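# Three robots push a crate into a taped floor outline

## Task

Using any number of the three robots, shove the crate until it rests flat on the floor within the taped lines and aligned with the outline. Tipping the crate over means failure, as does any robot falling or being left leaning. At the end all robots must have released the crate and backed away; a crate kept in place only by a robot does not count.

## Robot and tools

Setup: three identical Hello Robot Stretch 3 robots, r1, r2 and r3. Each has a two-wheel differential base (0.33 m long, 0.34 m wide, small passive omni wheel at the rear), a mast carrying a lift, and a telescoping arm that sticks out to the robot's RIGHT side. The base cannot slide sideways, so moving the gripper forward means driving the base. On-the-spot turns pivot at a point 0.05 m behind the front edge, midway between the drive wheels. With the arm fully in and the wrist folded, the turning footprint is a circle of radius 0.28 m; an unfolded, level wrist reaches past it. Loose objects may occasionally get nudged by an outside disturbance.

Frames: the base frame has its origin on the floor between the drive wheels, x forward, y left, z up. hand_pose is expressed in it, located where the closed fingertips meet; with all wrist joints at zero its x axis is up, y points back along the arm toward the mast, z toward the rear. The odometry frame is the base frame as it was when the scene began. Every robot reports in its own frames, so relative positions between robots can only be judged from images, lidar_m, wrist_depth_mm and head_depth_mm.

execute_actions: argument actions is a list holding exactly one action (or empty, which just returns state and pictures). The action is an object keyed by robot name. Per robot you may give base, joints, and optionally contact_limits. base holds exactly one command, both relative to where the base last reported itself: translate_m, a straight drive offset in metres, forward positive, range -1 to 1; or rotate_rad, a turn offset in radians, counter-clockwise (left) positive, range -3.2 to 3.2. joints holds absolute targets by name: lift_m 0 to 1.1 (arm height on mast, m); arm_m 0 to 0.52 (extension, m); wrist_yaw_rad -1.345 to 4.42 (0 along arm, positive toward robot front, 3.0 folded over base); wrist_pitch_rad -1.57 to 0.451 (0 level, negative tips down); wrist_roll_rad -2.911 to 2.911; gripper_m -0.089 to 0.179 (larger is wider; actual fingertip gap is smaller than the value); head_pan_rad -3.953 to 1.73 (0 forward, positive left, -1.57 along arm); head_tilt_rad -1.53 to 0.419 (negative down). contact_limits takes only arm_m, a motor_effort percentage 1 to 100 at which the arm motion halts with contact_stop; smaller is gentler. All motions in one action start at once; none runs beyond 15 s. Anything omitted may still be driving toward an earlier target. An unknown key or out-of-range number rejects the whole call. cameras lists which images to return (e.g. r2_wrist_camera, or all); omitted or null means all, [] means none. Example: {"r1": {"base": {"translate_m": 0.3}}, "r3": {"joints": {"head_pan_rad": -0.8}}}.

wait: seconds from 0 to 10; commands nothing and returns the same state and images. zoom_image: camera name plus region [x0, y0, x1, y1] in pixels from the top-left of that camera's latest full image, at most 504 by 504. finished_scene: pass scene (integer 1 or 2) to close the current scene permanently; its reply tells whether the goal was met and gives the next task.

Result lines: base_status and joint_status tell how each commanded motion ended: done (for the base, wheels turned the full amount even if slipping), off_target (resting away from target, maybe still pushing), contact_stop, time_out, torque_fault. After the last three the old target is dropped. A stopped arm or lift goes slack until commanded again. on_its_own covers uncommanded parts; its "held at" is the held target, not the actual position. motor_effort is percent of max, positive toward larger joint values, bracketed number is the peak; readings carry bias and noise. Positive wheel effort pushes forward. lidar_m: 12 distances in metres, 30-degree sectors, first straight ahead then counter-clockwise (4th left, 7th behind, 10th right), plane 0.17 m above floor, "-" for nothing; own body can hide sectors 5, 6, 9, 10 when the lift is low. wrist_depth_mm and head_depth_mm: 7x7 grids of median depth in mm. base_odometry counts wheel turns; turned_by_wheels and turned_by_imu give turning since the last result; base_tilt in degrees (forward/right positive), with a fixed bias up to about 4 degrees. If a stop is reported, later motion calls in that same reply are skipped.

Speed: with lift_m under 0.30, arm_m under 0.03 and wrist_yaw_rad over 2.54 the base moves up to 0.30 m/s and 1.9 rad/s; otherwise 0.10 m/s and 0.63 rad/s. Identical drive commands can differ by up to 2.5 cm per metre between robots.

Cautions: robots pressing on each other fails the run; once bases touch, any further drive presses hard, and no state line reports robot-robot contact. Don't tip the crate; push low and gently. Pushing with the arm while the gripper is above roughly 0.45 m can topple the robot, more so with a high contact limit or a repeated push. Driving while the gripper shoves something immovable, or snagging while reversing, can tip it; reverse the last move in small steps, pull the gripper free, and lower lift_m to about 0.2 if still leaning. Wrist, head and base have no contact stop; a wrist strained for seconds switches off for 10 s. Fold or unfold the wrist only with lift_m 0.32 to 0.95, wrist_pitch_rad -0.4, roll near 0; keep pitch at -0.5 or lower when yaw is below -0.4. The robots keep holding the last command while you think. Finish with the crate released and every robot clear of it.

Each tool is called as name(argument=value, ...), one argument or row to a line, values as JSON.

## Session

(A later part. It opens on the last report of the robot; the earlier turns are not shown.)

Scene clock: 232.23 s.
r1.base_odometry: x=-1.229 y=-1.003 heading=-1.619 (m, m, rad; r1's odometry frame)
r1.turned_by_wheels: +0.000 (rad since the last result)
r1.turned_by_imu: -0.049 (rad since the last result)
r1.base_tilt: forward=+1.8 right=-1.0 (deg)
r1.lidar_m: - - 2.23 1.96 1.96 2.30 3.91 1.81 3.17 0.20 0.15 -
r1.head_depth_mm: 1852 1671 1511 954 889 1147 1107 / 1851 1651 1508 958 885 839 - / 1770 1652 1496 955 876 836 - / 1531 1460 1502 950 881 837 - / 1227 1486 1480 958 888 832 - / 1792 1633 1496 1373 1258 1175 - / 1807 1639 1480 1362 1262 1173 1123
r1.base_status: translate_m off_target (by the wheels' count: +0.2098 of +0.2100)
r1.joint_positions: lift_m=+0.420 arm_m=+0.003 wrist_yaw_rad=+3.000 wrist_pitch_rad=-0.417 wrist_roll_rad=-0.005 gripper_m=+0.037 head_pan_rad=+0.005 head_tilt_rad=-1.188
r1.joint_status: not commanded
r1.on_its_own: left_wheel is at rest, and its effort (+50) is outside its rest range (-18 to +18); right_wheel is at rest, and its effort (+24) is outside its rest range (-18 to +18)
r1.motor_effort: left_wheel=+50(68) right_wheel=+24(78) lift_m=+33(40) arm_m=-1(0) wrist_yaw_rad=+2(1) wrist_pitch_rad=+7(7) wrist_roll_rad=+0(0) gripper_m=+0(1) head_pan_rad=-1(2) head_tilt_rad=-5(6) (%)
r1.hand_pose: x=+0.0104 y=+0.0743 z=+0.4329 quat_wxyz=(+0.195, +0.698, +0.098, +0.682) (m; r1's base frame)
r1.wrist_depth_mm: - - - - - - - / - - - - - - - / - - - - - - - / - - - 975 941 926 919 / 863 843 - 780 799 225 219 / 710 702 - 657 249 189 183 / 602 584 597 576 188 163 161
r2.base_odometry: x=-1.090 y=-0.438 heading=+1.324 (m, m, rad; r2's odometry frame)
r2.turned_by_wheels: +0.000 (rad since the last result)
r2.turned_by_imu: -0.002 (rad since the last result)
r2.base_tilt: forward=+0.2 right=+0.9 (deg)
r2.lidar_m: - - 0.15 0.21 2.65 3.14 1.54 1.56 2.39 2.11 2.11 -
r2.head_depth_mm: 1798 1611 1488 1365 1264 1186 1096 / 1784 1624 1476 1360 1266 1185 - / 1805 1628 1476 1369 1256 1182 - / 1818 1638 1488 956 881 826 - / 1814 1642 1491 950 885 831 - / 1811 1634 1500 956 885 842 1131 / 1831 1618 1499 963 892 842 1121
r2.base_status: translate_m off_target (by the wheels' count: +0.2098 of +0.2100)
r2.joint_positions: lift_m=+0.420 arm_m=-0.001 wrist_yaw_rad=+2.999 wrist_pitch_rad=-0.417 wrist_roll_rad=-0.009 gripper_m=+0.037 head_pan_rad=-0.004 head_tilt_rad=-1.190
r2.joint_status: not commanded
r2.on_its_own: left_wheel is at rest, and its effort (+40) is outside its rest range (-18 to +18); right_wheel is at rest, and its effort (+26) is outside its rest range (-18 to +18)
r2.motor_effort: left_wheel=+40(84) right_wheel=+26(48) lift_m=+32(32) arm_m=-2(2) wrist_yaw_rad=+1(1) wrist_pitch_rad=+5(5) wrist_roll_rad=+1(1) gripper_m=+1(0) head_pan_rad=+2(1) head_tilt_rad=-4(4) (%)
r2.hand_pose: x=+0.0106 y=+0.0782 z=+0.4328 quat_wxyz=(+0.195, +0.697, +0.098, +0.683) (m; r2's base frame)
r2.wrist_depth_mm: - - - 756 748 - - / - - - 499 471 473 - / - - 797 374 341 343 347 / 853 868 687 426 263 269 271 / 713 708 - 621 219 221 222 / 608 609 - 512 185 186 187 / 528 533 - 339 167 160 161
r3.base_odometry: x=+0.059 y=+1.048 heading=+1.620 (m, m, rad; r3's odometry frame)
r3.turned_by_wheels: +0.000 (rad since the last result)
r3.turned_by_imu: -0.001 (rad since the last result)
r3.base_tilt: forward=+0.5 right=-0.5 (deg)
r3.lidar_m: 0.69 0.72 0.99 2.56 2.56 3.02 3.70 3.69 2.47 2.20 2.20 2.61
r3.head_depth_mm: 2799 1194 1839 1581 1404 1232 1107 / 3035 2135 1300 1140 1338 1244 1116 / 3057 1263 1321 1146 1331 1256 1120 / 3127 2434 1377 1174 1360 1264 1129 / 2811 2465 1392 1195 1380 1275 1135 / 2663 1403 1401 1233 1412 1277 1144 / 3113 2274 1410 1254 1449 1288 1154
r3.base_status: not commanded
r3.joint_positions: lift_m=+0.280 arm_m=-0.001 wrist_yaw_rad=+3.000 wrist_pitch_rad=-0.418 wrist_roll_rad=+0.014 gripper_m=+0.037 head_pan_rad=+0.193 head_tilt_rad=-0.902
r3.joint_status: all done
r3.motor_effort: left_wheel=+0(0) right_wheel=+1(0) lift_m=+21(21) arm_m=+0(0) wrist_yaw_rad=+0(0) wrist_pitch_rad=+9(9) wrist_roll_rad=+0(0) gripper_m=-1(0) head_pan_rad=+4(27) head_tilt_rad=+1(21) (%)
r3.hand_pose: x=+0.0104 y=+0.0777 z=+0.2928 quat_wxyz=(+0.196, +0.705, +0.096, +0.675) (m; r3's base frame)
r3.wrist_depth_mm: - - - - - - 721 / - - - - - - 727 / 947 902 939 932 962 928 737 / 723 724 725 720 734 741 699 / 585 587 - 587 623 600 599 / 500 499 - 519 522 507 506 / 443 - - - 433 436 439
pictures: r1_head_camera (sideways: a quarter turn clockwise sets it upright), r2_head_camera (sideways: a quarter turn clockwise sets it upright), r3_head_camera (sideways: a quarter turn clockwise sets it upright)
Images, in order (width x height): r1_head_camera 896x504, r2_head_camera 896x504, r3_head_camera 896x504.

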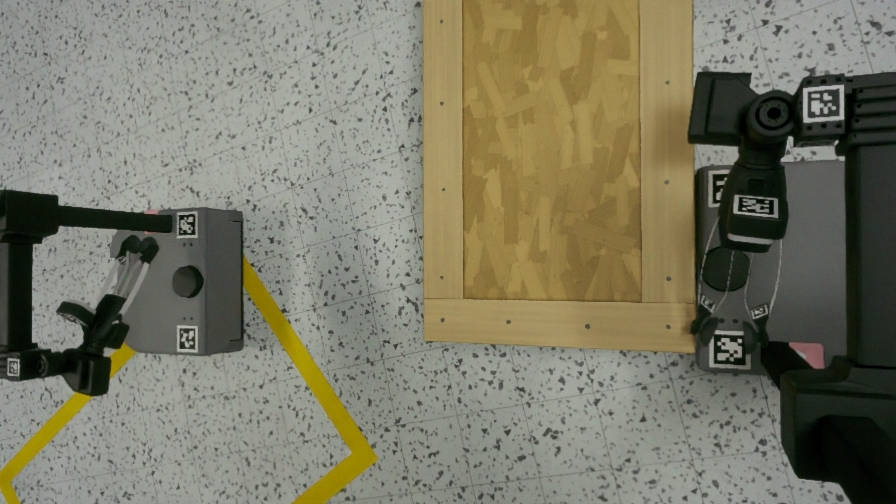

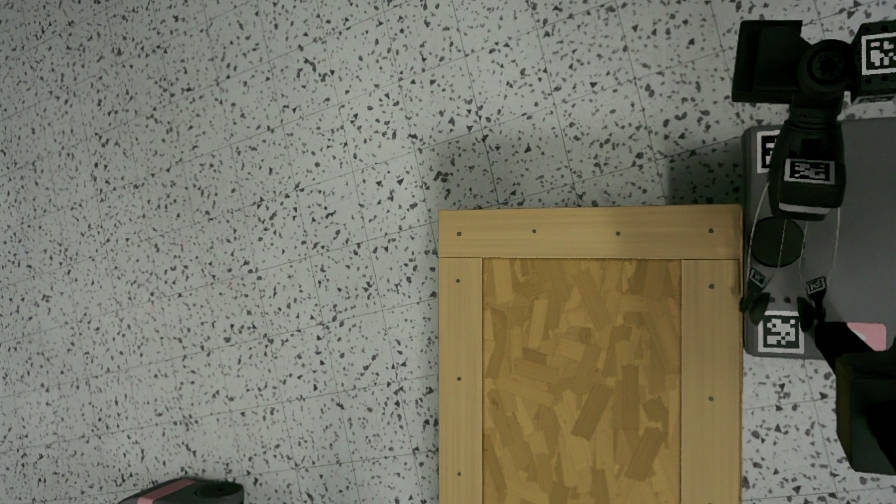

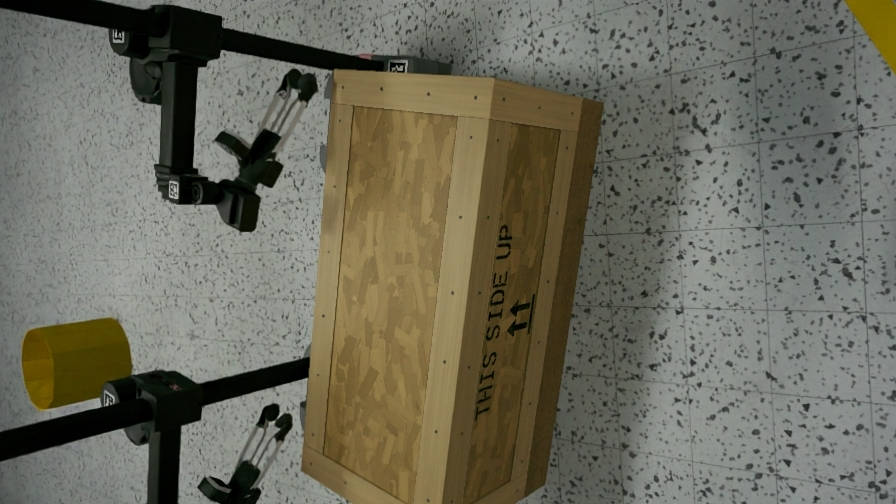

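execute_actions(
  actions=[
    {"r1":{"base":{"translate_m":-0.7},"joints":{"lift_m":0.28}},"r2":{"base":{"translate_m":-0.15}},"r3":{"base":{"rotate_rad":-0.53},"joints":{"head_pan_rad":0.8}}},
  ],
  cameras=[],
)

execute_actions(
  actions=[
    {"r1":{"base":{"rotate_rad":-0.75}},"r2":{"base":{"rotate_rad":-0.2}},"r3":{"base":{"translate_m":1.0}}},
  ],
  cameras=["r3_nav_camera"],
)

execute_actions(
  actions=[
    {"r1":{"base":{"translate_m":0.3}},"r2":{"base":{"translate_m":0.13}},"r3":{"base":{"rotate_rad":1.05}}},
  ],
  cameras=["r3_nav_camera","r1_nav_camera"],
)

Scene clock: 301.77 s.
r1.base_odometry: x=-1.195 y=-0.304 heading=-1.619 (m, m, rad; r1's odometry frame)
r1.turned_by_wheels: +0.000 (rad since the last result)
r1.turned_by_imu: +0.001 (rad since the last result)
r1.base_tilt: forward=+1.8 right=-1.0 (deg)
r1.lidar_m: 0.74 3.41 2.05 1.79 1.79 2.10 3.22 1.33 1.29 2.95 0.72 0.77
r1.head_depth_mm: 1847 1154 1267 1359 1278 1190 1114 / 1845 1150 1266 1382 1276 1191 1114 / 1830 1147 1257 1382 1275 1207 - / 1723 1140 1258 1374 1270 1197 - / 1792 1167 1445 1387 1280 1203 - / 1821 1635 1486 1364 1266 1173 - / 1799 1632 1484 1362 1256 1169 1113
r1.base_status: done
r1.joint_positions: lift_m=+0.280 arm_m=+0.003 wrist_yaw_rad=+3.000 wrist_pitch_rad=-0.417 wrist_roll_rad=-0.005 gripper_m=+0.037 head_pan_rad=+0.005 head_tilt_rad=-1.188
r1.joint_status: all done
r1.motor_effort: left_wheel=+0(36) right_wheel=+1(19) lift_m=+20(24) arm_m=+0(0) wrist_yaw_rad=+1(0) wrist_pitch_rad=+7(7) wrist_roll_rad=+0(0) gripper_m=-1(0) head_pan_rad=-2(1) head_tilt_rad=-5(5) (%)
r1.hand_pose: x=+0.0104 y=+0.0743 z=+0.2933 quat_wxyz=(+0.195, +0.698, +0.098, +0.682) (m; r1's base frame)
r1.wrist_depth_mm: - - - - - - - / - - - - - - - / - - - 951 933 913 895 / 819 792 772 744 697 687 672 / 641 621 - 587 601 566 568 / 529 517 - - 481 471 469 / 447 - - - 421 410 402
r2.base_odometry: x=-1.126 y=-0.584 heading=+1.324 (m, m, rad; r2's odometry frame)
r2.turned_by_wheels: +0.000 (rad since the last result)
r2.turned_by_imu: -0.002 (rad since the last result)
r2.base_tilt: forward=+0.2 right=+0.9 (deg)
r2.lidar_m: 0.20 0.21 0.29 0.81 0.85 3.09 1.39 1.40 2.43 2.14 2.14 2.54
r2.head_depth_mm: 1790 1628 1480 1363 1262 1194 1103 / 1806 1626 1490 1356 1262 1177 - / 1789 1629 1489 1372 1264 1186 - / 1796 1627 1492 957 893 1188 - / 1799 1639 1484 954 894 1188 - / 1822 1642 1491 959 900 1183 1130 / 1815 1592 1500 960 896 1190 1118
r2.base_status: done
r2.joint_positions: lift_m=+0.420 arm_m=-0.001 wrist_yaw_rad=+2.999 wrist_pitch_rad=-0.417 wrist_roll_rad=-0.009 gripper_m=+0.037 head_pan_rad=-0.004 head_tilt_rad=-1.190
r2.joint_status: not commanded
r2.motor_effort: left_wheel=+2(28) right_wheel=+0(19) lift_m=+33(32) arm_m=-2(2) wrist_yaw_rad=+0(1) wrist_pitch_rad=+5(5) wrist_roll_rad=+1(0) gripper_m=+0(0) head_pan_rad=+2(3) head_tilt_rad=-3(4) (%)
r2.hand_pose: x=+0.0106 y=+0.0782 z=+0.4328 quat_wxyz=(+0.195, +0.697, +0.098, +0.683) (m; r2's base frame)
r2.wrist_depth_mm: - - - - 761 - - / - - - - 506 477 480 / 774 - - - 458 338 346 / 689 844 866 869 474 291 272 / 688 724 - 711 443 290 226 / 602 607 - 619 513 299 210 / 528 528 - 547 516 292 213
r3.base_odometry: x=+0.059 y=+1.048 heading=+1.090 (m, m, rad; r3's odometry frame)
r3.turned_by_wheels: -0.530 (rad since the last result)
r3.turned_by_imu: -0.523 (rad since the last result)
r3.base_tilt: forward=+0.4 right=-0.6 (deg)
r3.lidar_m: 2.59 0.69 0.72 0.99 2.55 2.56 3.02 3.69 3.72 2.47 2.19 2.20
r3.head_depth_mm: 2946 1936 1898 1512 1380 1238 1110 / 2997 2047 1925 1133 1279 1247 1117 / 3065 2386 1927 1158 1344 1256 1124 / 2986 2427 1375 1186 1370 1261 1134 / 1428 2239 1393 1218 1409 1277 1139 / 3243 2392 1402 1263 1440 1279 1145 / 3276 2357 2040 1289 1464 1293 1157
r3.base_status: done
r3.joint_positions: lift_m=+0.280 arm_m=-0.001 wrist_yaw_rad=+3.000 wrist_pitch_rad=-0.418 wrist_roll_rad=+0.014 gripper_m=+0.037 head_pan_rad=+0.793 head_tilt_rad=-0.901
r3.joint_status: all done
r3.motor_effort: left_wheel=+2(11) right_wheel=-3(9) lift_m=+21(21) arm_m=+0(0) wrist_yaw_rad=+0(1) wrist_pitch_rad=+9(9) wrist_roll_rad=+0(0) gripper_m=+1(1) head_pan_rad=+4(46) head_tilt_rad=+1(1) (%)
r3.hand_pose: x=+0.0104 y=+0.0777 z=+0.2928 quat_wxyz=(+0.196, +0.705, +0.096, +0.675) (m; r3's base frame)
r3.wrist_depth_mm: - - - - 823 649 538 / - - - - 856 684 563 / 938 890 939 951 870 709 587 / 720 722 718 730 736 703 616 / 586 587 - 594 622 594 592 / 495 496 - 519 520 504 505 / 442 - - - 435 437 437
pictures: none
No camera images: the call's "cameras" was empty. Leave "cameras" out to get every camera's image.

Scene clock: 306.77 s.
r1.base_odometry: x=-1.195 y=-0.304 heading=-2.369 (m, m, rad; r1's odometry frame)
r1.turned_by_wheels: -0.750 (rad since the last result)
r1.turned_by_imu: -0.750 (rad since the last result)
r1.base_tilt: forward=+2.0 right=-1.0 (deg)
r1.lidar_m: 0.73 0.74 0.74 2.40 1.83 1.79 1.89 2.71 3.23 1.29 3.00 2.95
r1.head_depth_mm: 1812 1675 1513 1385 1278 1195 1114 / 1767 836 1358 1379 1280 1190 1110 / 970 811 1312 1364 1276 1208 - / 1779 1187 1332 1378 1272 1211 - / 1269 1191 1449 1375 1260 1202 - / 1259 1149 1303 1371 1270 1178 - / 1795 1135 1134 1350 1259 1164 1116
r1.base_status: done
r1.joint_positions: lift_m=+0.280 arm_m=+0.003 wrist_yaw_rad=+3.000 wrist_pitch_rad=-0.417 wrist_roll_rad=-0.005 gripper_m=+0.037 head_pan_rad=+0.005 head_tilt_rad=-1.188
r1.joint_status: not commanded
r1.motor_effort: left_wheel=+3(12) right_wheel=-2(7) lift_m=+21(22) arm_m=-1(0) wrist_yaw_rad=+0(0) wrist_pitch_rad=+7(7) wrist_roll_rad=+0(0) gripper_m=+0(1) head_pan_rad=-2(1) head_tilt_rad=-5(5) (%)
r1.hand_pose: x=+0.0104 y=+0.0743 z=+0.2933 quat_wxyz=(+0.195, +0.698, +0.098, +0.682) (m; r1's base frame)
r1.wrist_depth_mm: - - - - - - 555 / - - - - 983 - 591 / - - - 987 954 738 628 / 819 791 771 748 696 694 637 / 645 640 - 605 610 568 555 / 533 519 - - 481 477 465 / 455 - - - 421 413 403
r2.base_odometry: x=-1.126 y=-0.584 heading=+1.124 (m, m, rad; r2's odometry frame)
r2.turned_by_wheels: -0.200 (rad since the last result)
r2.turned_by_imu: -0.199 (rad since the last result)
r2.base_tilt: forward=+0.3 right=+0.9 (deg)
r2.lidar_m: 0.20 0.20 0.24 0.46 0.96 0.85 3.65 1.39 2.79 2.18 2.14 2.30
r2.head_depth_mm: 1790 1632 1474 1367 1258 1184 1102 / 1797 1631 1489 1365 1265 1180 - / 1794 1625 1480 1367 1273 1192 - / 1797 1630 1490 1355 986 1188 - / 1813 1633 1488 960 891 1174 - / 1809 1644 1493 960 886 1163 1125 / 1822 1638 1500 960 889 1151 1123
r2.base_status: done
r2.joint_positions: lift_m=+0.420 arm_m=-0.001 wrist_yaw_rad=+2.999 wrist_pitch_rad=-0.417 wrist_roll_rad=-0.009 gripper_m=+0.037 head_pan_rad=-0.004 head_tilt_rad=-1.190
r2.joint_status: not commanded
r2.motor_effort: left_wheel=+3(9) right_wheel=-2(6) lift_m=+33(32) arm_m=-2(2) wrist_yaw_rad=+1(1) wrist_pitch_rad=+5(5) wrist_roll_rad=+1(1) gripper_m=+0(0) head_pan_rad=+2(2) head_tilt_rad=-4(4) (%)
r2.hand_pose: x=+0.0106 y=+0.0782 z=+0.4328 quat_wxyz=(+0.195, +0.697, +0.098, +0.683) (m; r2's base frame)
r2.wrist_depth_mm: - - - 764 770 - - / - - - 583 476 480 481 / - - - 645 378 343 347 / 773 885 870 736 378 277 271 / 706 712 - 712 368 264 218 / 606 614 - 625 431 277 205 / 526 536 - 552 469 278 211
r3.base_odometry: x=+0.521 y=+1.935 heading=+1.090 (m, m, rad; r3's odometry frame)
r3.turned_by_wheels: +0.000 (rad since the last result)
r3.turned_by_imu: -0.003 (rad since the last result)
r3.base_tilt: forward=+0.4 right=-0.5 (deg)
r3.lidar_m: 1.80 3.25 0.97 0.43 0.41 0.42 3.83 4.41 2.89 1.72 1.52 1.52
r3.head_depth_mm: 2949 2311 1898 1609 1403 1237 1108 / 3007 2354 1918 1639 1407 1246 1115 / 3074 2399 1935 1641 1427 1257 1126 / 3115 2429 1209 1515 1437 1266 1127 / 2820 2215 1397 1546 1449 1276 1136 / 3204 2472 1946 1683 1457 1284 1125 / 3277 2359 2054 1707 1471 1292 932
r3.base_status: done
r3.joint_positions: lift_m=+0.280 arm_m=-0.001 wrist_yaw_rad=+3.000 wrist_pitch_rad=-0.418 wrist_roll_rad=+0.014 gripper_m=+0.037 head_pan_rad=+0.793 head_tilt_rad=-0.901
r3.joint_status: not commanded
r3.motor_effort: left_wheel=+2(12) right_wheel=-3(7) lift_m=+21(22) arm_m=+0(0) wrist_yaw_rad=+0(1) wrist_pitch_rad=+9(9) wrist_roll_rad=+0(0) gripper_m=-1(0) head_pan_rad=+4(4) head_tilt_rad=+2(0) (%)
r3.hand_pose: x=+0.0104 y=+0.0777 z=+0.2928 quat_wxyz=(+0.196, +0.705, +0.096, +0.675) (m; r3's base frame)
r3.wrist_depth_mm: 321 - 422 - - - - / 341 - 465 - - 867 - / 364 396 502 927 934 888 951 / 383 422 555 728 725 741 743 / 405 550 - 595 612 603 600 / 435 496 - 519 519 506 510 / 444 - - - 436 440 437
pictures: r3_nav_camera (sideways: a quarter turn counterclockwise sets it upright)
Images, in order (width x height): r3_nav_camera 672x504.

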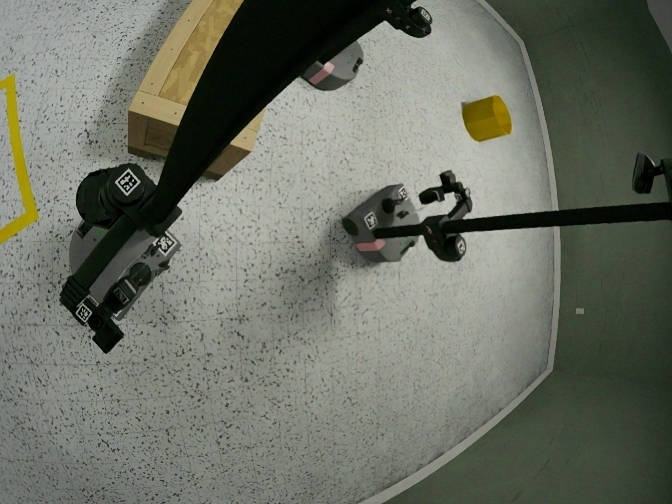

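Scene clock: 310.97 s.
r1.base_odometry: x=-1.409 y=-0.514 heading=-2.369 (m, m, rad; r1's odometry frame)
r1.turned_by_wheels: +0.000 (rad since the last result)
r1.turned_by_imu: -0.001 (rad since the last result)
r1.base_tilt: forward=+1.9 right=-1.0 (deg)
r1.lidar_m: 0.53 0.53 0.53 0.99 2.09 2.04 2.16 3.08 1.37 1.31 2.76 2.70
r1.head_depth_mm: 1836 1659 1517 1390 1274 1191 1112 / 1840 836 1469 1363 1272 1203 1106 / 1845 1627 749 1239 1275 1198 - / 546 720 769 1225 1275 1199 - / 1807 1135 1073 1334 1269 1197 - / 1809 1129 1035 1201 1259 1179 - / 1812 1130 1033 1013 1245 1172 1115
r1.base_status: done
r1.joint_positions: lift_m=+0.280 arm_m=+0.003 wrist_yaw_rad=+3.000 wrist_pitch_rad=-0.417 wrist_roll_rad=-0.005 gripper_m=+0.037 head_pan_rad=+0.005 head_tilt_rad=-1.188
r1.joint_status: not commanded
r1.motor_effort: left_wheel=+4(16) right_wheel=-2(7) lift_m=+21(21) arm_m=+0(1) wrist_yaw_rad=-1(0) wrist_pitch_rad=+7(7) wrist_roll_rad=+0(0) gripper_m=-1(0) head_pan_rad=-1(1) head_tilt_rad=-5(5) (%)
r1.hand_pose: x=+0.0104 y=+0.0743 z=+0.2933 quat_wxyz=(+0.195, +0.698, +0.098, +0.682) (m; r1's base frame)
r1.wrist_depth_mm: - - - - 554 464 396 / - - - - 602 494 419 / - - - - 650 537 442 / 814 816 772 745 673 570 472 / 652 618 - 597 601 560 517 / 537 534 - - 475 478 475 / 460 - - - 423 410 411
r2.base_odometry: x=-1.070 y=-0.466 heading=+1.125 (m, m, rad; r2's odometry frame)
r2.turned_by_wheels: +0.000 (rad since the last result)
r2.turned_by_imu: +0.032 (rad since the last result)
r2.base_tilt: forward=+0.3 right=+0.9 (deg)
r2.lidar_m: 3.45 - 0.15 0.19 0.76 0.65 3.74 1.51 2.64 2.12 2.09 2.27
r2.head_depth_mm: 1807 1617 1483 1368 1268 1188 1096 / 1786 1622 1481 1365 1267 1181 - / 1797 1631 1493 1377 1270 1181 - / 1804 1632 1494 1363 1234 934 - / 1802 1630 1496 953 887 832 - / 1817 1638 1498 957 886 835 1125 / 1795 1653 1498 1372 892 834 1123
r2.base_status: done
r2.joint_positions: lift_m=+0.420 arm_m=-0.001 wrist_yaw_rad=+2.999 wrist_pitch_rad=-0.417 wrist_roll_rad=-0.009 gripper_m=+0.037 head_pan_rad=-0.004 head_tilt_rad=-1.190
r2.joint_status: not commanded
r2.motor_effort: left_wheel=+12(100) right_wheel=-1(10) lift_m=+32(32) arm_m=-2(2) wrist_yaw_rad=+1(1) wrist_pitch_rad=+5(5) wrist_roll_rad=+1(1) gripper_m=-1(0) head_pan_rad=+3(3) head_tilt_rad=-4(4) (%)
r2.hand_pose: x=+0.0106 y=+0.0782 z=+0.4328 quat_wxyz=(+0.195, +0.697, +0.098, +0.683) (m; r2's base frame)
r2.wrist_depth_mm: - - - 772 - - - / - - - 457 476 476 - / - - - 353 340 343 347 / 611 872 857 354 264 268 270 / 608 716 - 441 220 220 220 / 597 612 - 445 196 184 185 / 529 538 - 378 207 160 165
r3.base_odometry: x=+0.521 y=+1.935 heading=+2.140 (m, m, rad; r3's odometry frame)
r3.turned_by_wheels: +1.050 (rad since the last result)
r3.turned_by_imu: +1.032 (rad since the last result)
r3.base_tilt: forward=+0.4 right=-0.6 (deg)
r3.lidar_m: 0.88 0.43 0.41 0.42 3.82 4.42 2.93 1.73 1.52 1.52 1.79 3.20
r3.head_depth_mm: 2947 2335 1908 1617 1392 1235 1108 / 3016 2223 1922 1622 1416 1243 1114 / 2809 1179 1624 1580 993 1165 1121 / 3101 2200 1451 1156 1000 1082 1128 / 3022 2454 1392 1167 1014 996 1140 / 2963 2479 1401 1181 1037 1060 1145 / 2886 2521 2039 1704 1468 1297 1149
r3.base_status: done
r3.joint_positions: lift_m=+0.280 arm_m=-0.001 wrist_yaw_rad=+3.000 wrist_pitch_rad=-0.418 wrist_roll_rad=+0.014 gripper_m=+0.037 head_pan_rad=+0.793 head_tilt_rad=-0.901
r3.joint_status: not commanded
r3.motor_effort: left_wheel=-2(8) right_wheel=+2(12) lift_m=+22(21) arm_m=+0(0) wrist_yaw_rad=+0(0) wrist_pitch_rad=+9(9) wrist_roll_rad=+0(0) gripper_m=+2(0) head_pan_rad=+3(4) head_tilt_rad=+0(1) (%)
r3.hand_pose: x=+0.0104 y=+0.0777 z=+0.2928 quat_wxyz=(+0.196, +0.705, +0.096, +0.675) (m; r3's base frame)
r3.wrist_depth_mm: - - - - 401 365 336 / - - - 495 431 394 359 / 927 898 953 530 464 422 384 / 724 712 712 594 510 454 424 / 593 591 - 600 621 498 575 / 496 500 - 520 523 501 506 / 445 - - - 434 438 438
pictures: r1_nav_camera (sideways: a quarter turn counterclockwise sets it upright), r3_nav_camera (sideways: a quarter turn counterclockwise sets it upright)
Images, in order (width x height): r1_nav_camera 672x504, r3_nav_camera 672x504.

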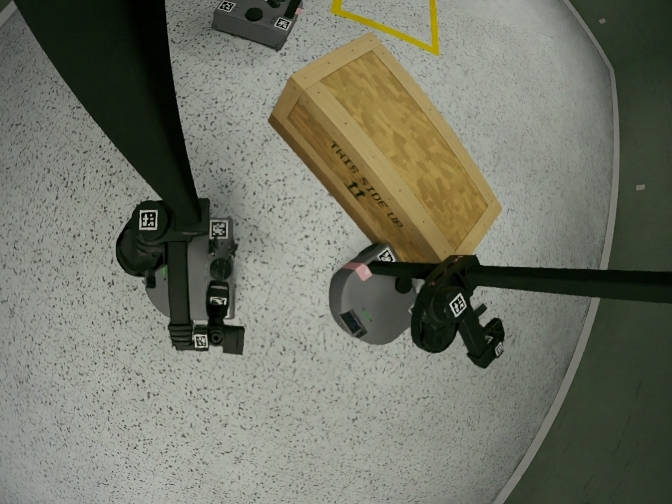

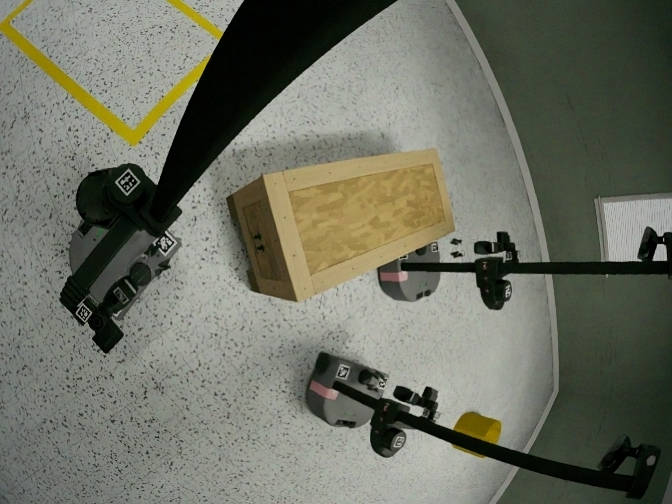

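execute_actions(
  actions=[
    {"r1":{"base":{"translate_m":0.17}},"r2":{"base":{"rotate_rad":0.17}},"r3":{"base":{"translate_m":0.3}}},
  ],
  cameras=[],
)

execute_actions(
  actions=[
    {"r1":{"base":{"rotate_rad":0.75},"joints":{"lift_m":0.6}},"r2":{"joints":{"lift_m":0.8}}},
  ],
  cameras=["r1_head_camera","r2_head_camera","r1_nav_camera"],
)

Scene clock: 320.77 s.
r1.base_odometry: x=-1.531 y=-0.632 heading=-2.369 (m, m, rad; r1's odometry frame)
r1.turned_by_wheels: +0.000 (rad since the last result)
r1.turned_by_imu: +0.000 (rad since the last result)
r1.base_tilt: forward=+1.9 right=-1.0 (deg)
r1.lidar_m: 0.35 0.40 0.40 0.47 0.73 2.18 2.30 3.29 1.35 1.36 2.61 2.56
r1.head_depth_mm: 1847 1665 1505 1383 1279 1182 1112 / 1844 1652 765 705 1263 1202 1108 / 1762 1625 884 651 1234 1211 - / 349 443 594 974 1247 1208 - / 1809 1655 1037 1120 1264 1205 - / 1813 1635 1034 967 1233 1167 - / 1821 1618 1031 946 1063 1173 1123
r1.base_status: done
r1.joint_positions: lift_m=+0.280 arm_m=+0.003 wrist_yaw_rad=+3.000 wrist_pitch_rad=-0.417 wrist_roll_rad=-0.005 gripper_m=+0.037 head_pan_rad=+0.005 head_tilt_rad=-1.188
r1.joint_status: not commanded
r1.motor_effort: left_wheel=+3(17) right_wheel=-2(6) lift_m=+21(21) arm_m=+0(0) wrist_yaw_rad=+0(0) wrist_pitch_rad=+7(7) wrist_roll_rad=+0(0) gripper_m=+1(0) head_pan_rad=+0(1) head_tilt_rad=-6(6) (%)
r1.hand_pose: x=+0.0104 y=+0.0743 z=+0.2933 quat_wxyz=(+0.195, +0.698, +0.098, +0.682) (m; r1's base frame)
r1.wrist_depth_mm: - - - 523 426 359 309 / - - 852 579 455 385 326 / - - 751 645 500 409 348 / 823 810 751 682 546 444 377 / 639 631 - 615 562 479 395 / 536 520 - - 467 470 426 / 449 - - - 419 413 403
r2.base_odometry: x=-1.070 y=-0.466 heading=+1.295 (m, m, rad; r2's odometry frame)
r2.turned_by_wheels: +0.170 (rad since the last result)
r2.turned_by_imu: +0.168 (rad since the last result)
r2.base_tilt: forward=+0.2 right=+0.9 (deg)
r2.lidar_m: - - 0.15 0.32 0.49 3.15 1.50 1.54 2.37 2.09 2.10 2.48
r2.head_depth_mm: 1780 1611 1475 1355 1266 1185 1100 / 1773 1626 1481 1365 1266 1184 - / 1796 1633 1483 1371 1272 1188 - / 1797 1638 1489 963 890 849 - / 1784 1634 1486 953 885 840 - / 1801 1634 1500 954 888 854 1129 / 1819 1638 1500 956 888 854 1114
r2.base_status: done
r2.joint_positions: lift_m=+0.420 arm_m=-0.001 wrist_yaw_rad=+2.999 wrist_pitch_rad=-0.417 wrist_roll_rad=-0.009 gripper_m=+0.037 head_pan_rad=-0.004 head_tilt_rad=-1.190
r2.joint_status: not commanded
r2.motor_effort: left_wheel=-1(5) right_wheel=+3(7) lift_m=+32(33) arm_m=-2(2) wrist_yaw_rad=+1(0) wrist_pitch_rad=+5(5) wrist_roll_rad=+1(1) gripper_m=+1(1) head_pan_rad=+2(1) head_tilt_rad=-3(4) (%)
r2.hand_pose: x=+0.0106 y=+0.0782 z=+0.4328 quat_wxyz=(+0.195, +0.697, +0.098, +0.683) (m; r2's base frame)
r2.wrist_depth_mm: - - - 961 771 - - / - - - 542 478 480 - / - 529 - 544 340 346 348 / 613 611 885 610 263 269 270 / 515 547 - 675 220 220 220 / 473 580 - 584 213 184 185 / 502 525 - 483 226 160 161
r3.base_odometry: x=+0.359 y=+2.187 heading=+2.140 (m, m, rad; r3's odometry frame)
r3.turned_by_wheels: +0.000 (rad since the last result)
r3.turned_by_imu: -0.002 (rad since the last result)
r3.base_tilt: forward=+0.4 right=-0.6 (deg)
r3.lidar_m: 2.05 0.60 0.26 0.27 0.37 4.68 3.09 1.83 1.60 1.61 1.88 3.37
r3.head_depth_mm: 526 604 1096 982 1184 1232 1108 / 3018 2364 1890 923 1199 1242 1111 / 3051 2374 1957 1618 1370 1254 1131 / 3054 2428 1911 1516 1429 1264 1114 / 2926 1223 1296 1495 1349 899 960 / 2875 2503 2015 1176 1021 896 850 / 2804 2519 2041 1187 1024 905 832
r3.base_status: done
r3.joint_positions: lift_m=+0.280 arm_m=-0.001 wrist_yaw_rad=+3.000 wrist_pitch_rad=-0.418 wrist_roll_rad=+0.014 gripper_m=+0.037 head_pan_rad=+0.793 head_tilt_rad=-0.901
r3.joint_status: not commanded
r3.motor_effort: left_wheel=-2(7) right_wheel=+3(11) lift_m=+22(21) arm_m=+0(0) wrist_yaw_rad=+0(0) wrist_pitch_rad=+9(9) wrist_roll_rad=+0(0) gripper_m=+0(0) head_pan_rad=+4(3) head_tilt_rad=+1(1) (%)
r3.hand_pose: x=+0.0104 y=+0.0777 z=+0.2928 quat_wxyz=(+0.196, +0.705, +0.096, +0.675) (m; r3's base frame)
r3.wrist_depth_mm: - - 330 295 338 - - / - - 357 321 444 854 - / 933 901 394 350 593 876 901 / 709 722 433 389 678 744 539 / 586 588 - 431 594 594 560 / 495 500 - 466 520 506 499 / 439 - - - 435 435 439
pictures: none
No camera images: the call's "cameras" was empty. Leave "cameras" out to get every camera's image.

Scene clock: 325.07 s.
r1.base_odometry: x=-1.531 y=-0.632 heading=-1.619 (m, m, rad; r1's odometry frame)
r1.turned_by_wheels: +0.750 (rad since the last result)
r1.turned_by_imu: +0.751 (rad since the last result)
r1.base_tilt: forward=+1.9 right=-0.9 (deg)
r1.lidar_m: 0.40 0.42 0.57 2.18 2.18 2.56 3.47 1.35 2.93 2.56 0.35 0.36
r1.head_depth_mm: 1848 1667 1052 974 1103 1092 - / 1841 1656 1051 992 1105 1177 1092 / 1835 1650 1040 993 1273 1212 - / 1814 1656 1038 989 1274 1200 - / 1822 1645 1037 987 1265 1198 - / 1811 1631 1035 979 1264 1167 1087 / 1806 1633 1033 983 1266 1163 1120
r1.base_status: done
r1.joint_positions: lift_m=+0.600 arm_m=+0.003 wrist_yaw_rad=+3.000 wrist_pitch_rad=-0.417 wrist_roll_rad=-0.005 gripper_m=+0.037 head_pan_rad=+0.005 head_tilt_rad=-1.188
r1.joint_status: all done
r1.motor_effort: left_wheel=-3(11) right_wheel=+2(8) lift_m=+39(39) arm_m=-1(1) wrist_yaw_rad=-1(0) wrist_pitch_rad=+6(7) wrist_roll_rad=+0(0) gripper_m=+0(0) head_pan_rad=-1(1) head_tilt_rad=-5(5) (%)
r1.hand_pose: x=+0.0104 y=+0.0743 z=+0.6126 quat_wxyz=(+0.195, +0.698, +0.098, +0.682) (m; r1's base frame)
r1.wrist_depth_mm: - - - - - - - / - - - - 921 706 - / - - - - - - - / - - - - - 810 570 / - - - - 910 656 479 / 955 927 - 872 834 660 453 / 804 805 761 772 736 645 474
r2.base_odometry: x=-1.070 y=-0.466 heading=+1.295 (m, m, rad; r2's odometry frame)
r2.turned_by_wheels: +0.000 (rad since the last result)
r2.turned_by_imu: -0.001 (rad since the last result)
r2.base_tilt: forward=+0.2 right=+0.9 (deg)
r2.lidar_m: - - 0.15 0.32 0.49 3.15 1.51 1.54 2.37 2.09 2.10 2.48
r2.head_depth_mm: 1798 1608 1491 1362 1257 1175 1127 / 1797 1625 1478 1355 1270 1180 - / 1791 1620 1477 1371 1262 1186 - / 1797 1625 1485 965 892 848 - / 1792 1632 1484 954 880 843 - / 1817 1639 1489 960 889 852 1120 / 1815 1655 1506 959 889 851 1115
r2.base_status: not commanded
r2.joint_positions: lift_m=+0.800 arm_m=-0.001 wrist_yaw_rad=+2.999 wrist_pitch_rad=-0.417 wrist_roll_rad=-0.009 gripper_m=+0.037 head_pan_rad=-0.004 head_tilt_rad=-1.190
r2.joint_status: all done
r2.motor_effort: left_wheel=-1(1) right_wheel=+2(2) lift_m=+38(40) arm_m=-2(2) wrist_yaw_rad=+1(1) wrist_pitch_rad=+5(5) wrist_roll_rad=+1(1) gripper_m=+0(2) head_pan_rad=+1(1) head_tilt_rad=-4(4) (%)
r2.hand_pose: x=+0.0106 y=+0.0782 z=+0.8126 quat_wxyz=(+0.195, +0.697, +0.098, +0.683) (m; r2's base frame)
r2.wrist_depth_mm: 492 - - - - - - / - - - - - - - / 566 - - - - - - / 517 - - 904 876 - - / - - - 930 718 - - / - 842 - 762 594 640 - / 872 750 872 861 542 535 904
r3.base_odometry: x=+0.359 y=+2.187 heading=+2.140 (m, m, rad; r3's odometry frame)
r3.turned_by_wheels: +0.000 (rad since the last result)
r3.turned_by_imu: -0.001 (rad since the last result)
r3.base_tilt: forward=+0.4 right=-0.6 (deg)
r3.lidar_m: 2.05 0.67 0.26 0.27 0.37 4.68 3.08 1.83 1.60 1.61 1.89 3.38
r3.head_depth_mm: 2937 890 1830 1038 1247 1232 1111 / 2993 941 1791 1426 1281 1245 1113 / 3057 2403 1960 1613 1406 1255 1120 / 3027 2395 1972 1510 1426 1261 1114 / 847 2292 1893 1493 1356 904 958 / 1005 2411 2030 1178 1014 894 848 / 2802 2510 2048 1196 1025 901 829
r3.base_status: not commanded
r3.joint_positions: lift_m=+0.280 arm_m=-0.001 wrist_yaw_rad=+3.000 wrist_pitch_rad=-0.418 wrist_roll_rad=+0.014 gripper_m=+0.037 head_pan_rad=+0.793 head_tilt_rad=-0.901
r3.joint_status: not commanded
r3.motor_effort: left_wheel=-2(1) right_wheel=+3(3) lift_m=+22(22) arm_m=+0(0) wrist_yaw_rad=+0(1) wrist_pitch_rad=+9(9) wrist_roll_rad=+0(0) gripper_m=+0(0) head_pan_rad=+4(4) head_tilt_rad=+2(1) (%)
r3.hand_pose: x=+0.0104 y=+0.0777 z=+0.2928 quat_wxyz=(+0.196, +0.705, +0.096, +0.675) (m; r3's base frame)
r3.wrist_depth_mm: - - 328 294 339 - - / - - 357 320 445 842 - / 932 904 396 350 599 889 699 / 711 723 436 387 669 723 665 / 585 590 - 431 599 596 582 / 498 498 - 468 522 504 504 / 442 - - - 435 434 437
pictures: r1_head_camera (sideways: a quarter turn clockwise sets it upright), r1_nav_camera (sideways: a quarter turn counterclockwise sets it upright), r2_head_camera (sideways: a quarter turn clockwise sets it upright)
Images, in order (width x height): r1_head_camera 896x504, r1_nav_camera 672x504, r2_head_camera 896x504.

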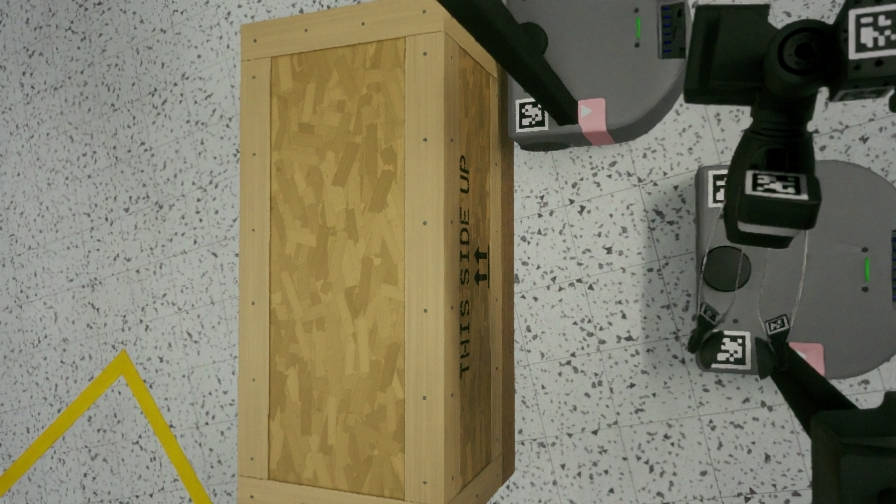

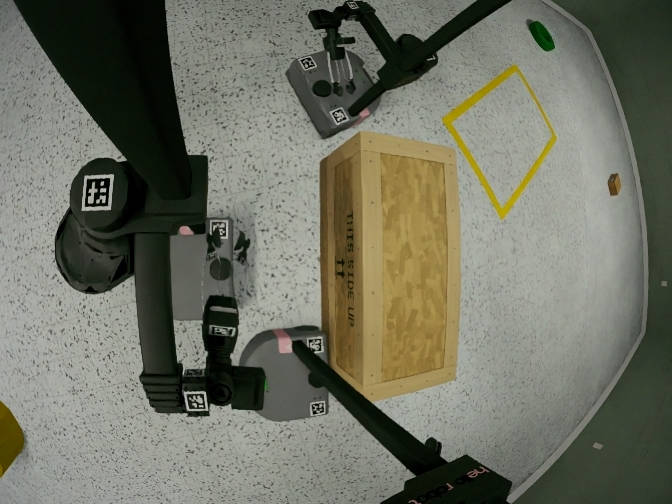

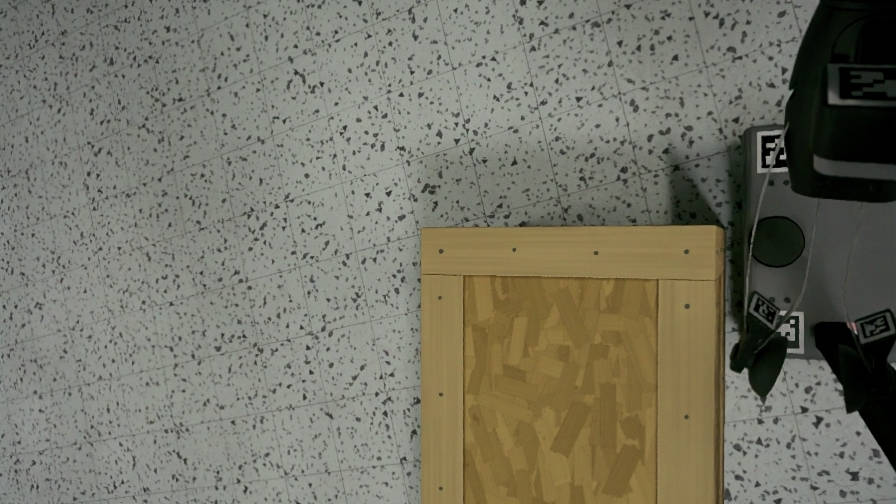

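execute_actions(
  actions=[
    {"r1":{"base":{"translate_m":0.33}},"r3":{"base":{"translate_m":0.5},"joints":{"lift_m":0.42,"head_pan_rad":0,"head_tilt_rad":-1.2}}},
  ],
  cameras=["r1_head_camera","r1_nav_camera","r3_nav_camera"],
)

Scene clock: 337.87 s.
r1.base_odometry: x=-1.547 y=-0.962 heading=-1.619 (m, m, rad; r1's odometry frame)
r1.turned_by_wheels: +0.000 (rad since the last result)
r1.turned_by_imu: -0.001 (rad since the last result)
r1.base_tilt: forward=+1.9 right=-1.0 (deg)
r1.lidar_m: - - 0.15 0.29 0.42 0.56 3.79 1.64 0.26 0.26 0.15 -
r1.head_depth_mm: 1848 1649 1497 963 890 848 - / 1833 1659 1496 961 884 1020 1082 / 1838 1648 1511 956 882 844 - / 1821 1639 1502 960 883 843 - / 1825 1641 1495 948 880 845 - / 1804 1639 1491 948 877 1153 1087 / 1806 1641 1496 949 877 1152 1124
r1.base_status: done
r1.joint_positions: lift_m=+0.600 arm_m=+0.003 wrist_yaw_rad=+3.000 wrist_pitch_rad=-0.417 wrist_roll_rad=-0.005 gripper_m=+0.037 head_pan_rad=+0.005 head_tilt_rad=-1.188
r1.joint_status: not commanded
r1.motor_effort: left_wheel=-3(5) right_wheel=+2(7) lift_m=+39(39) arm_m=-1(0) wrist_yaw_rad=-1(0) wrist_pitch_rad=+7(7) wrist_roll_rad=+0(0) gripper_m=+0(0) head_pan_rad=-2(2) head_tilt_rad=-5(4) (%)
r1.hand_pose: x=+0.0104 y=+0.0743 z=+0.6126 quat_wxyz=(+0.195, +0.698, +0.098, +0.682) (m; r1's base frame)
r1.wrist_depth_mm: - - - - - - - / 328 355 - - - - - / 353 - - - - - - / - - - - - 589 - / - 812 - 994 508 473 457 / 956 679 - 837 421 400 389 / 839 623 643 758 356 338 335
r2.base_odometry: x=-1.070 y=-0.466 heading=+1.295 (m, m, rad; r2's odometry frame)
r2.turned_by_wheels: +0.000 (rad since the last result)
r2.turned_by_imu: -0.001 (rad since the last result)
r2.base_tilt: forward=+0.2 right=+1.0 (deg)
r2.lidar_m: - - 0.15 0.32 0.79 3.14 1.51 1.53 2.37 2.09 2.10 2.48
r2.head_depth_mm: 1789 1622 1470 1366 1262 1178 1122 / 1786 1619 1491 1362 1261 1179 - / 1799 1625 1487 1362 1271 1185 - / 1794 1619 1492 964 888 845 - / 1807 1640 1496 957 883 842 - / 1805 1635 1486 955 887 850 1058 / 1807 1643 1497 956 887 850 973
r2.base_status: not commanded
r2.joint_positions: lift_m=+0.800 arm_m=-0.001 wrist_yaw_rad=+2.999 wrist_pitch_rad=-0.417 wrist_roll_rad=-0.009 gripper_m=+0.037 head_pan_rad=-0.004 head_tilt_rad=-1.190
r2.joint_status: not commanded
r2.motor_effort: left_wheel=-3(1) right_wheel=+3(3) lift_m=+38(38) arm_m=-2(2) wrist_yaw_rad=+1(1) wrist_pitch_rad=+5(5) wrist_roll_rad=+1(0) gripper_m=+1(0) head_pan_rad=+3(2) head_tilt_rad=-5(3) (%)
r2.hand_pose: x=+0.0106 y=+0.0782 z=+0.8126 quat_wxyz=(+0.195, +0.697, +0.098, +0.683) (m; r2's base frame)
r2.wrist_depth_mm: - - 465 - - - - / - - 399 - - - - / - - 303 - - - - / - - 347 562 896 - - / - - - 931 738 - - / - - - 770 594 633 - / 898 923 741 711 530 539 915
r3.base_odometry: x=+0.090 y=+2.608 heading=+2.140 (m, m, rad; r3's odometry frame)
r3.turned_by_wheels: +0.000 (rad since the last result)
r3.turned_by_imu: -0.003 (rad since the last result)
r3.base_tilt: forward=+0.4 right=-0.6 (deg)
r3.lidar_m: 1.57 1.57 2.99 0.44 0.42 0.47 3.35 1.99 1.75 1.75 2.06 3.54
r3.head_depth_mm: 1765 1608 1461 1348 1255 1186 - / 1794 1619 1489 1364 1260 1181 - / 1813 1635 1491 1371 1268 1193 - / 1828 1641 1508 1382 1281 1200 - / 1785 1665 1516 1394 1286 1199 - / 1632 1680 1528 1406 1304 1208 1137 / 1824 1704 1541 1411 1310 1113 1002
r3.base_status: done
r3.joint_positions: lift_m=+0.420 arm_m=-0.001 wrist_yaw_rad=+3.000 wrist_pitch_rad=-0.418 wrist_roll_rad=+0.014 gripper_m=+0.037 head_pan_rad=+0.007 head_tilt_rad=-1.186
r3.joint_status: all done
r3.motor_effort: left_wheel=-1(10) right_wheel=+3(12) lift_m=+28(28) arm_m=+0(0) wrist_yaw_rad=+0(0) wrist_pitch_rad=+9(9) wrist_roll_rad=+0(0) gripper_m=+0(1) head_pan_rad=-5(53) head_tilt_rad=-7(24) (%)
r3.hand_pose: x=+0.0104 y=+0.0777 z=+0.4325 quat_wxyz=(+0.196, +0.705, +0.096, +0.675) (m; r3's base frame)
r3.wrist_depth_mm: - - 928 - - - - / 534 - 772 - - - - / 440 506 821 902 - - - / 455 545 704 701 970 983 - / 471 578 - 604 829 803 788 / 479 629 - 631 690 676 668 / 504 575 571 580 580 586 582
pictures: r1_head_camera (sideways: a quarter turn clockwise sets it upright), r1_nav_camera (sideways: a quarter turn counterclockwise sets it upright), r3_nav_camera (sideways: a quarter turn counterclockwise sets it upright)
Images, in order (width x height): r1_head_camera 896x504, r1_nav_camera 672x504, r3_nav_camera 672x504.

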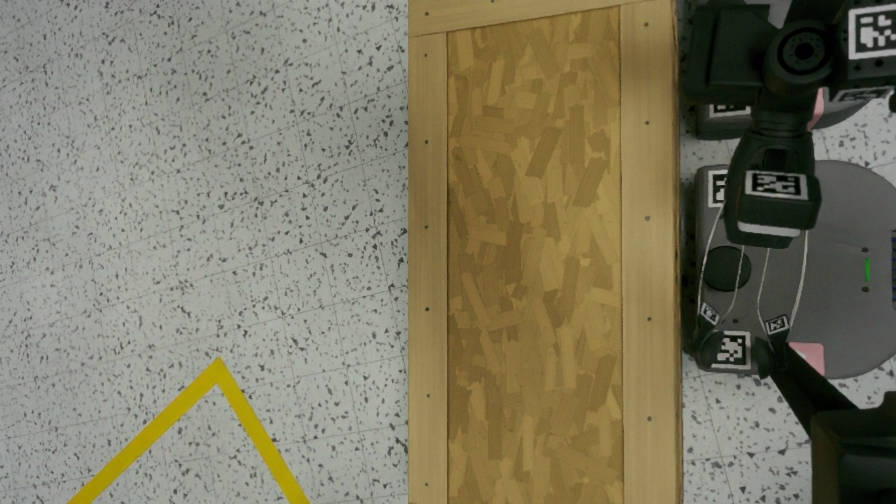

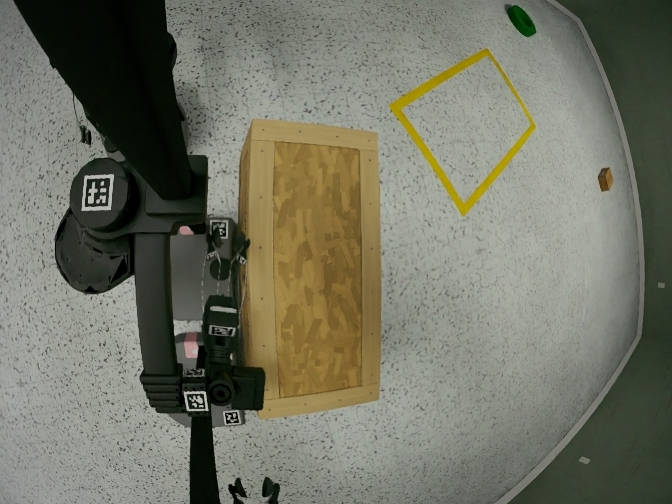

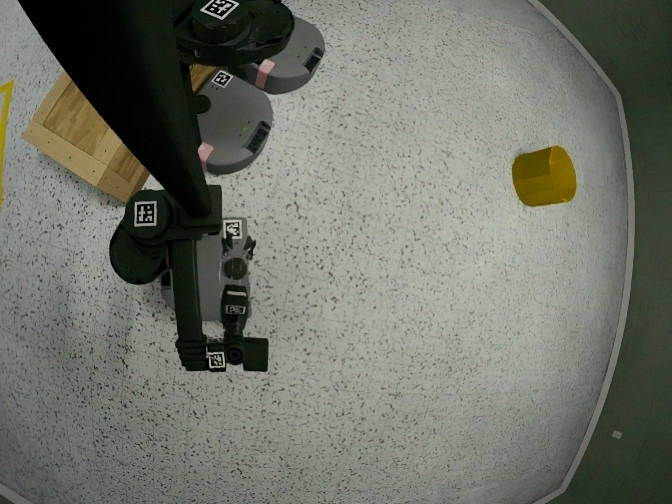

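execute_actions(
  actions=[
    {"r3":{"base":{"rotate_rad":2.69},"joints":{"lift_m":0.42}}},
  ],
  cameras=["r3_head_camera","r3_nav_camera"],
)

Scene clock: 349.00 s.
r1.base_odometry: x=-1.547 y=-0.962 heading=-1.619 (m, m, rad; r1's odometry frame)
r1.turned_by_wheels: +0.000 (rad since the last result)
r1.turned_by_imu: +0.000 (rad since the last result)
r1.base_tilt: forward=+1.9 right=-1.0 (deg)
r1.lidar_m: - - 0.15 0.29 0.55 0.57 3.81 1.64 0.27 0.26 0.15 -
r1.head_depth_mm: 1831 1666 1503 963 887 850 - / 1846 1652 1495 960 881 1023 1085 / 1837 1654 1509 960 882 847 - / 1816 1640 1489 958 881 843 - / 1795 1639 1488 954 885 844 - / 1791 1634 1492 954 876 1151 1088 / 1808 1633 1480 945 877 1149 1123
r1.base_status: not commanded
r1.joint_positions: lift_m=+0.600 arm_m=+0.003 wrist_yaw_rad=+3.000 wrist_pitch_rad=-0.417 wrist_roll_rad=-0.005 gripper_m=+0.037 head_pan_rad=+0.005 head_tilt_rad=-1.188
r1.joint_status: not commanded
r1.motor_effort: left_wheel=-3(3) right_wheel=+3(3) lift_m=+39(39) arm_m=+0(0) wrist_yaw_rad=+1(0) wrist_pitch_rad=+7(7) wrist_roll_rad=+0(0) gripper_m=+0(0) head_pan_rad=-2(1) head_tilt_rad=-4(4) (%)
r1.hand_pose: x=+0.0104 y=+0.0743 z=+0.6126 quat_wxyz=(+0.195, +0.698, +0.098, +0.682) (m; r1's base frame)
r1.wrist_depth_mm: - - - - - - - / - - - - - - - / - - - - - - - / 635 - - - - 581 - / - - - 969 502 467 461 / 776 727 - 833 419 405 394 / 618 629 754 757 360 341 335
r2.base_odometry: x=-1.070 y=-0.466 heading=+1.295 (m, m, rad; r2's odometry frame)
r2.turned_by_wheels: +0.000 (rad since the last result)
r2.turned_by_imu: -0.001 (rad since the last result)
r2.base_tilt: forward=+0.2 right=+1.0 (deg)
r2.lidar_m: - - 0.15 0.32 2.66 3.15 1.51 1.53 2.38 2.09 2.09 2.48
r2.head_depth_mm: 1767 1623 1481 1363 1261 1176 1126 / 1797 1614 1480 1371 1265 1176 - / 1807 1621 1482 1365 1265 1189 - / 1802 1620 1489 962 892 848 - / 1804 1633 1499 956 887 835 - / 1804 1641 1499 959 888 854 1067 / 1819 1642 1496 959 886 854 972
r2.base_status: not commanded
r2.joint_positions: lift_m=+0.800 arm_m=-0.001 wrist_yaw_rad=+2.999 wrist_pitch_rad=-0.417 wrist_roll_rad=-0.009 gripper_m=+0.037 head_pan_rad=-0.004 head_tilt_rad=-1.190
r2.joint_status: not commanded
r2.motor_effort: left_wheel=-1(1) right_wheel=+2(3) lift_m=+38(38) arm_m=-2(2) wrist_yaw_rad=+1(1) wrist_pitch_rad=+5(5) wrist_roll_rad=+1(1) gripper_m=+1(1) head_pan_rad=+2(2) head_tilt_rad=-4(4) (%)
r2.hand_pose: x=+0.0106 y=+0.0782 z=+0.8126 quat_wxyz=(+0.195, +0.697, +0.098, +0.683) (m; r2's base frame)
r2.wrist_depth_mm: - - 468 - - - - / 815 - 396 - - - - / - 716 305 - - - - / - - 347 555 873 - - / - - - 931 745 - - / - - - 767 595 623 - / 879 888 758 703 535 540 910
r3.base_odometry: x=+0.090 y=+2.608 heading=-1.453 (m, m, rad; r3's odometry frame)
r3.turned_by_wheels: +2.690 (rad since the last result)
r3.turned_by_imu: +2.655 (rad since the last result)
r3.base_tilt: forward=+0.4 right=-0.6 (deg)
r3.lidar_m: 0.47 3.02 1.93 1.74 1.76 2.14 3.54 1.57 1.63 2.99 0.42 0.43
r3.head_depth_mm: 1763 1612 1021 1082 1118 1177 - / 1788 1622 1030 1095 1264 1186 - / 1800 1633 1059 1264 1273 1193 - / 1828 1661 1510 1391 1272 1199 - / 1856 1663 1510 1394 1285 1197 - / 1868 1680 1523 1405 1300 1207 1145 / 1873 1695 1537 1410 1308 1217 1138
r3.base_status: done
r3.joint_positions: lift_m=+0.420 arm_m=-0.001 wrist_yaw_rad=+3.000 wrist_pitch_rad=-0.418 wrist_roll_rad=+0.014 gripper_m=+0.037 head_pan_rad=+0.007 head_tilt_rad=-1.186
r3.joint_status: all done
r3.motor_effort: left_wheel=-2(5) right_wheel=+3(8) lift_m=+29(29) arm_m=+0(0) wrist_yaw_rad=+0(0) wrist_pitch_rad=+9(9) wrist_roll_rad=+0(0) gripper_m=+0(1) head_pan_rad=-4(5) head_tilt_rad=-8(7) (%)
r3.hand_pose: x=+0.0104 y=+0.0777 z=+0.4325 quat_wxyz=(+0.196, +0.705, +0.096, +0.675) (m; r3's base frame)
r3.wrist_depth_mm: - - - - - - - / - - - - - - - / - - - - - - - / 960 965 958 974 976 977 - / 788 782 - 789 824 787 805 / 652 662 - 668 686 668 671 / 571 574 565 569 576 580 583
pictures: r3_head_camera (sideways: a quarter turn clockwise sets it upright), r3_nav_camera (sideways: a quarter turn counterclockwise sets it upright)
Images, in order (width x height): r3_head_camera 896x504, r3_nav_camera 672x504.

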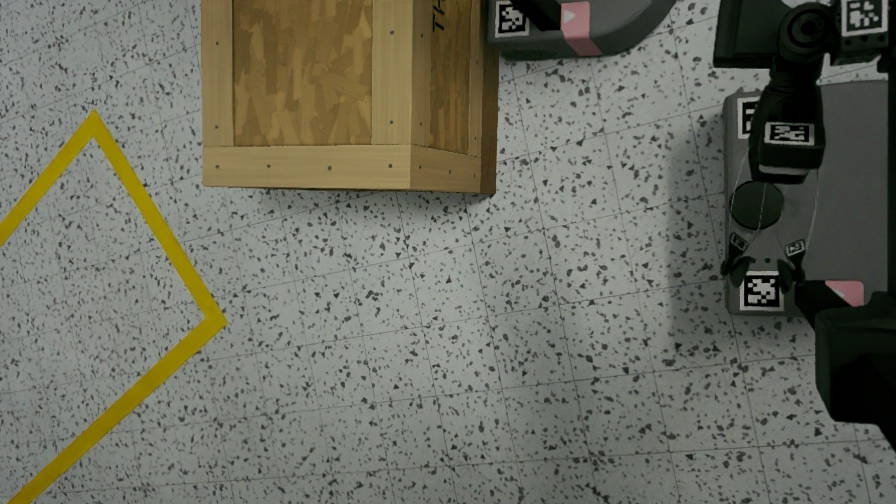

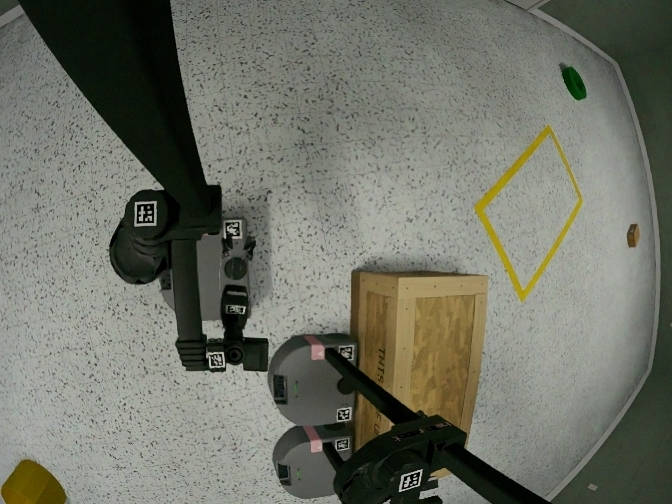

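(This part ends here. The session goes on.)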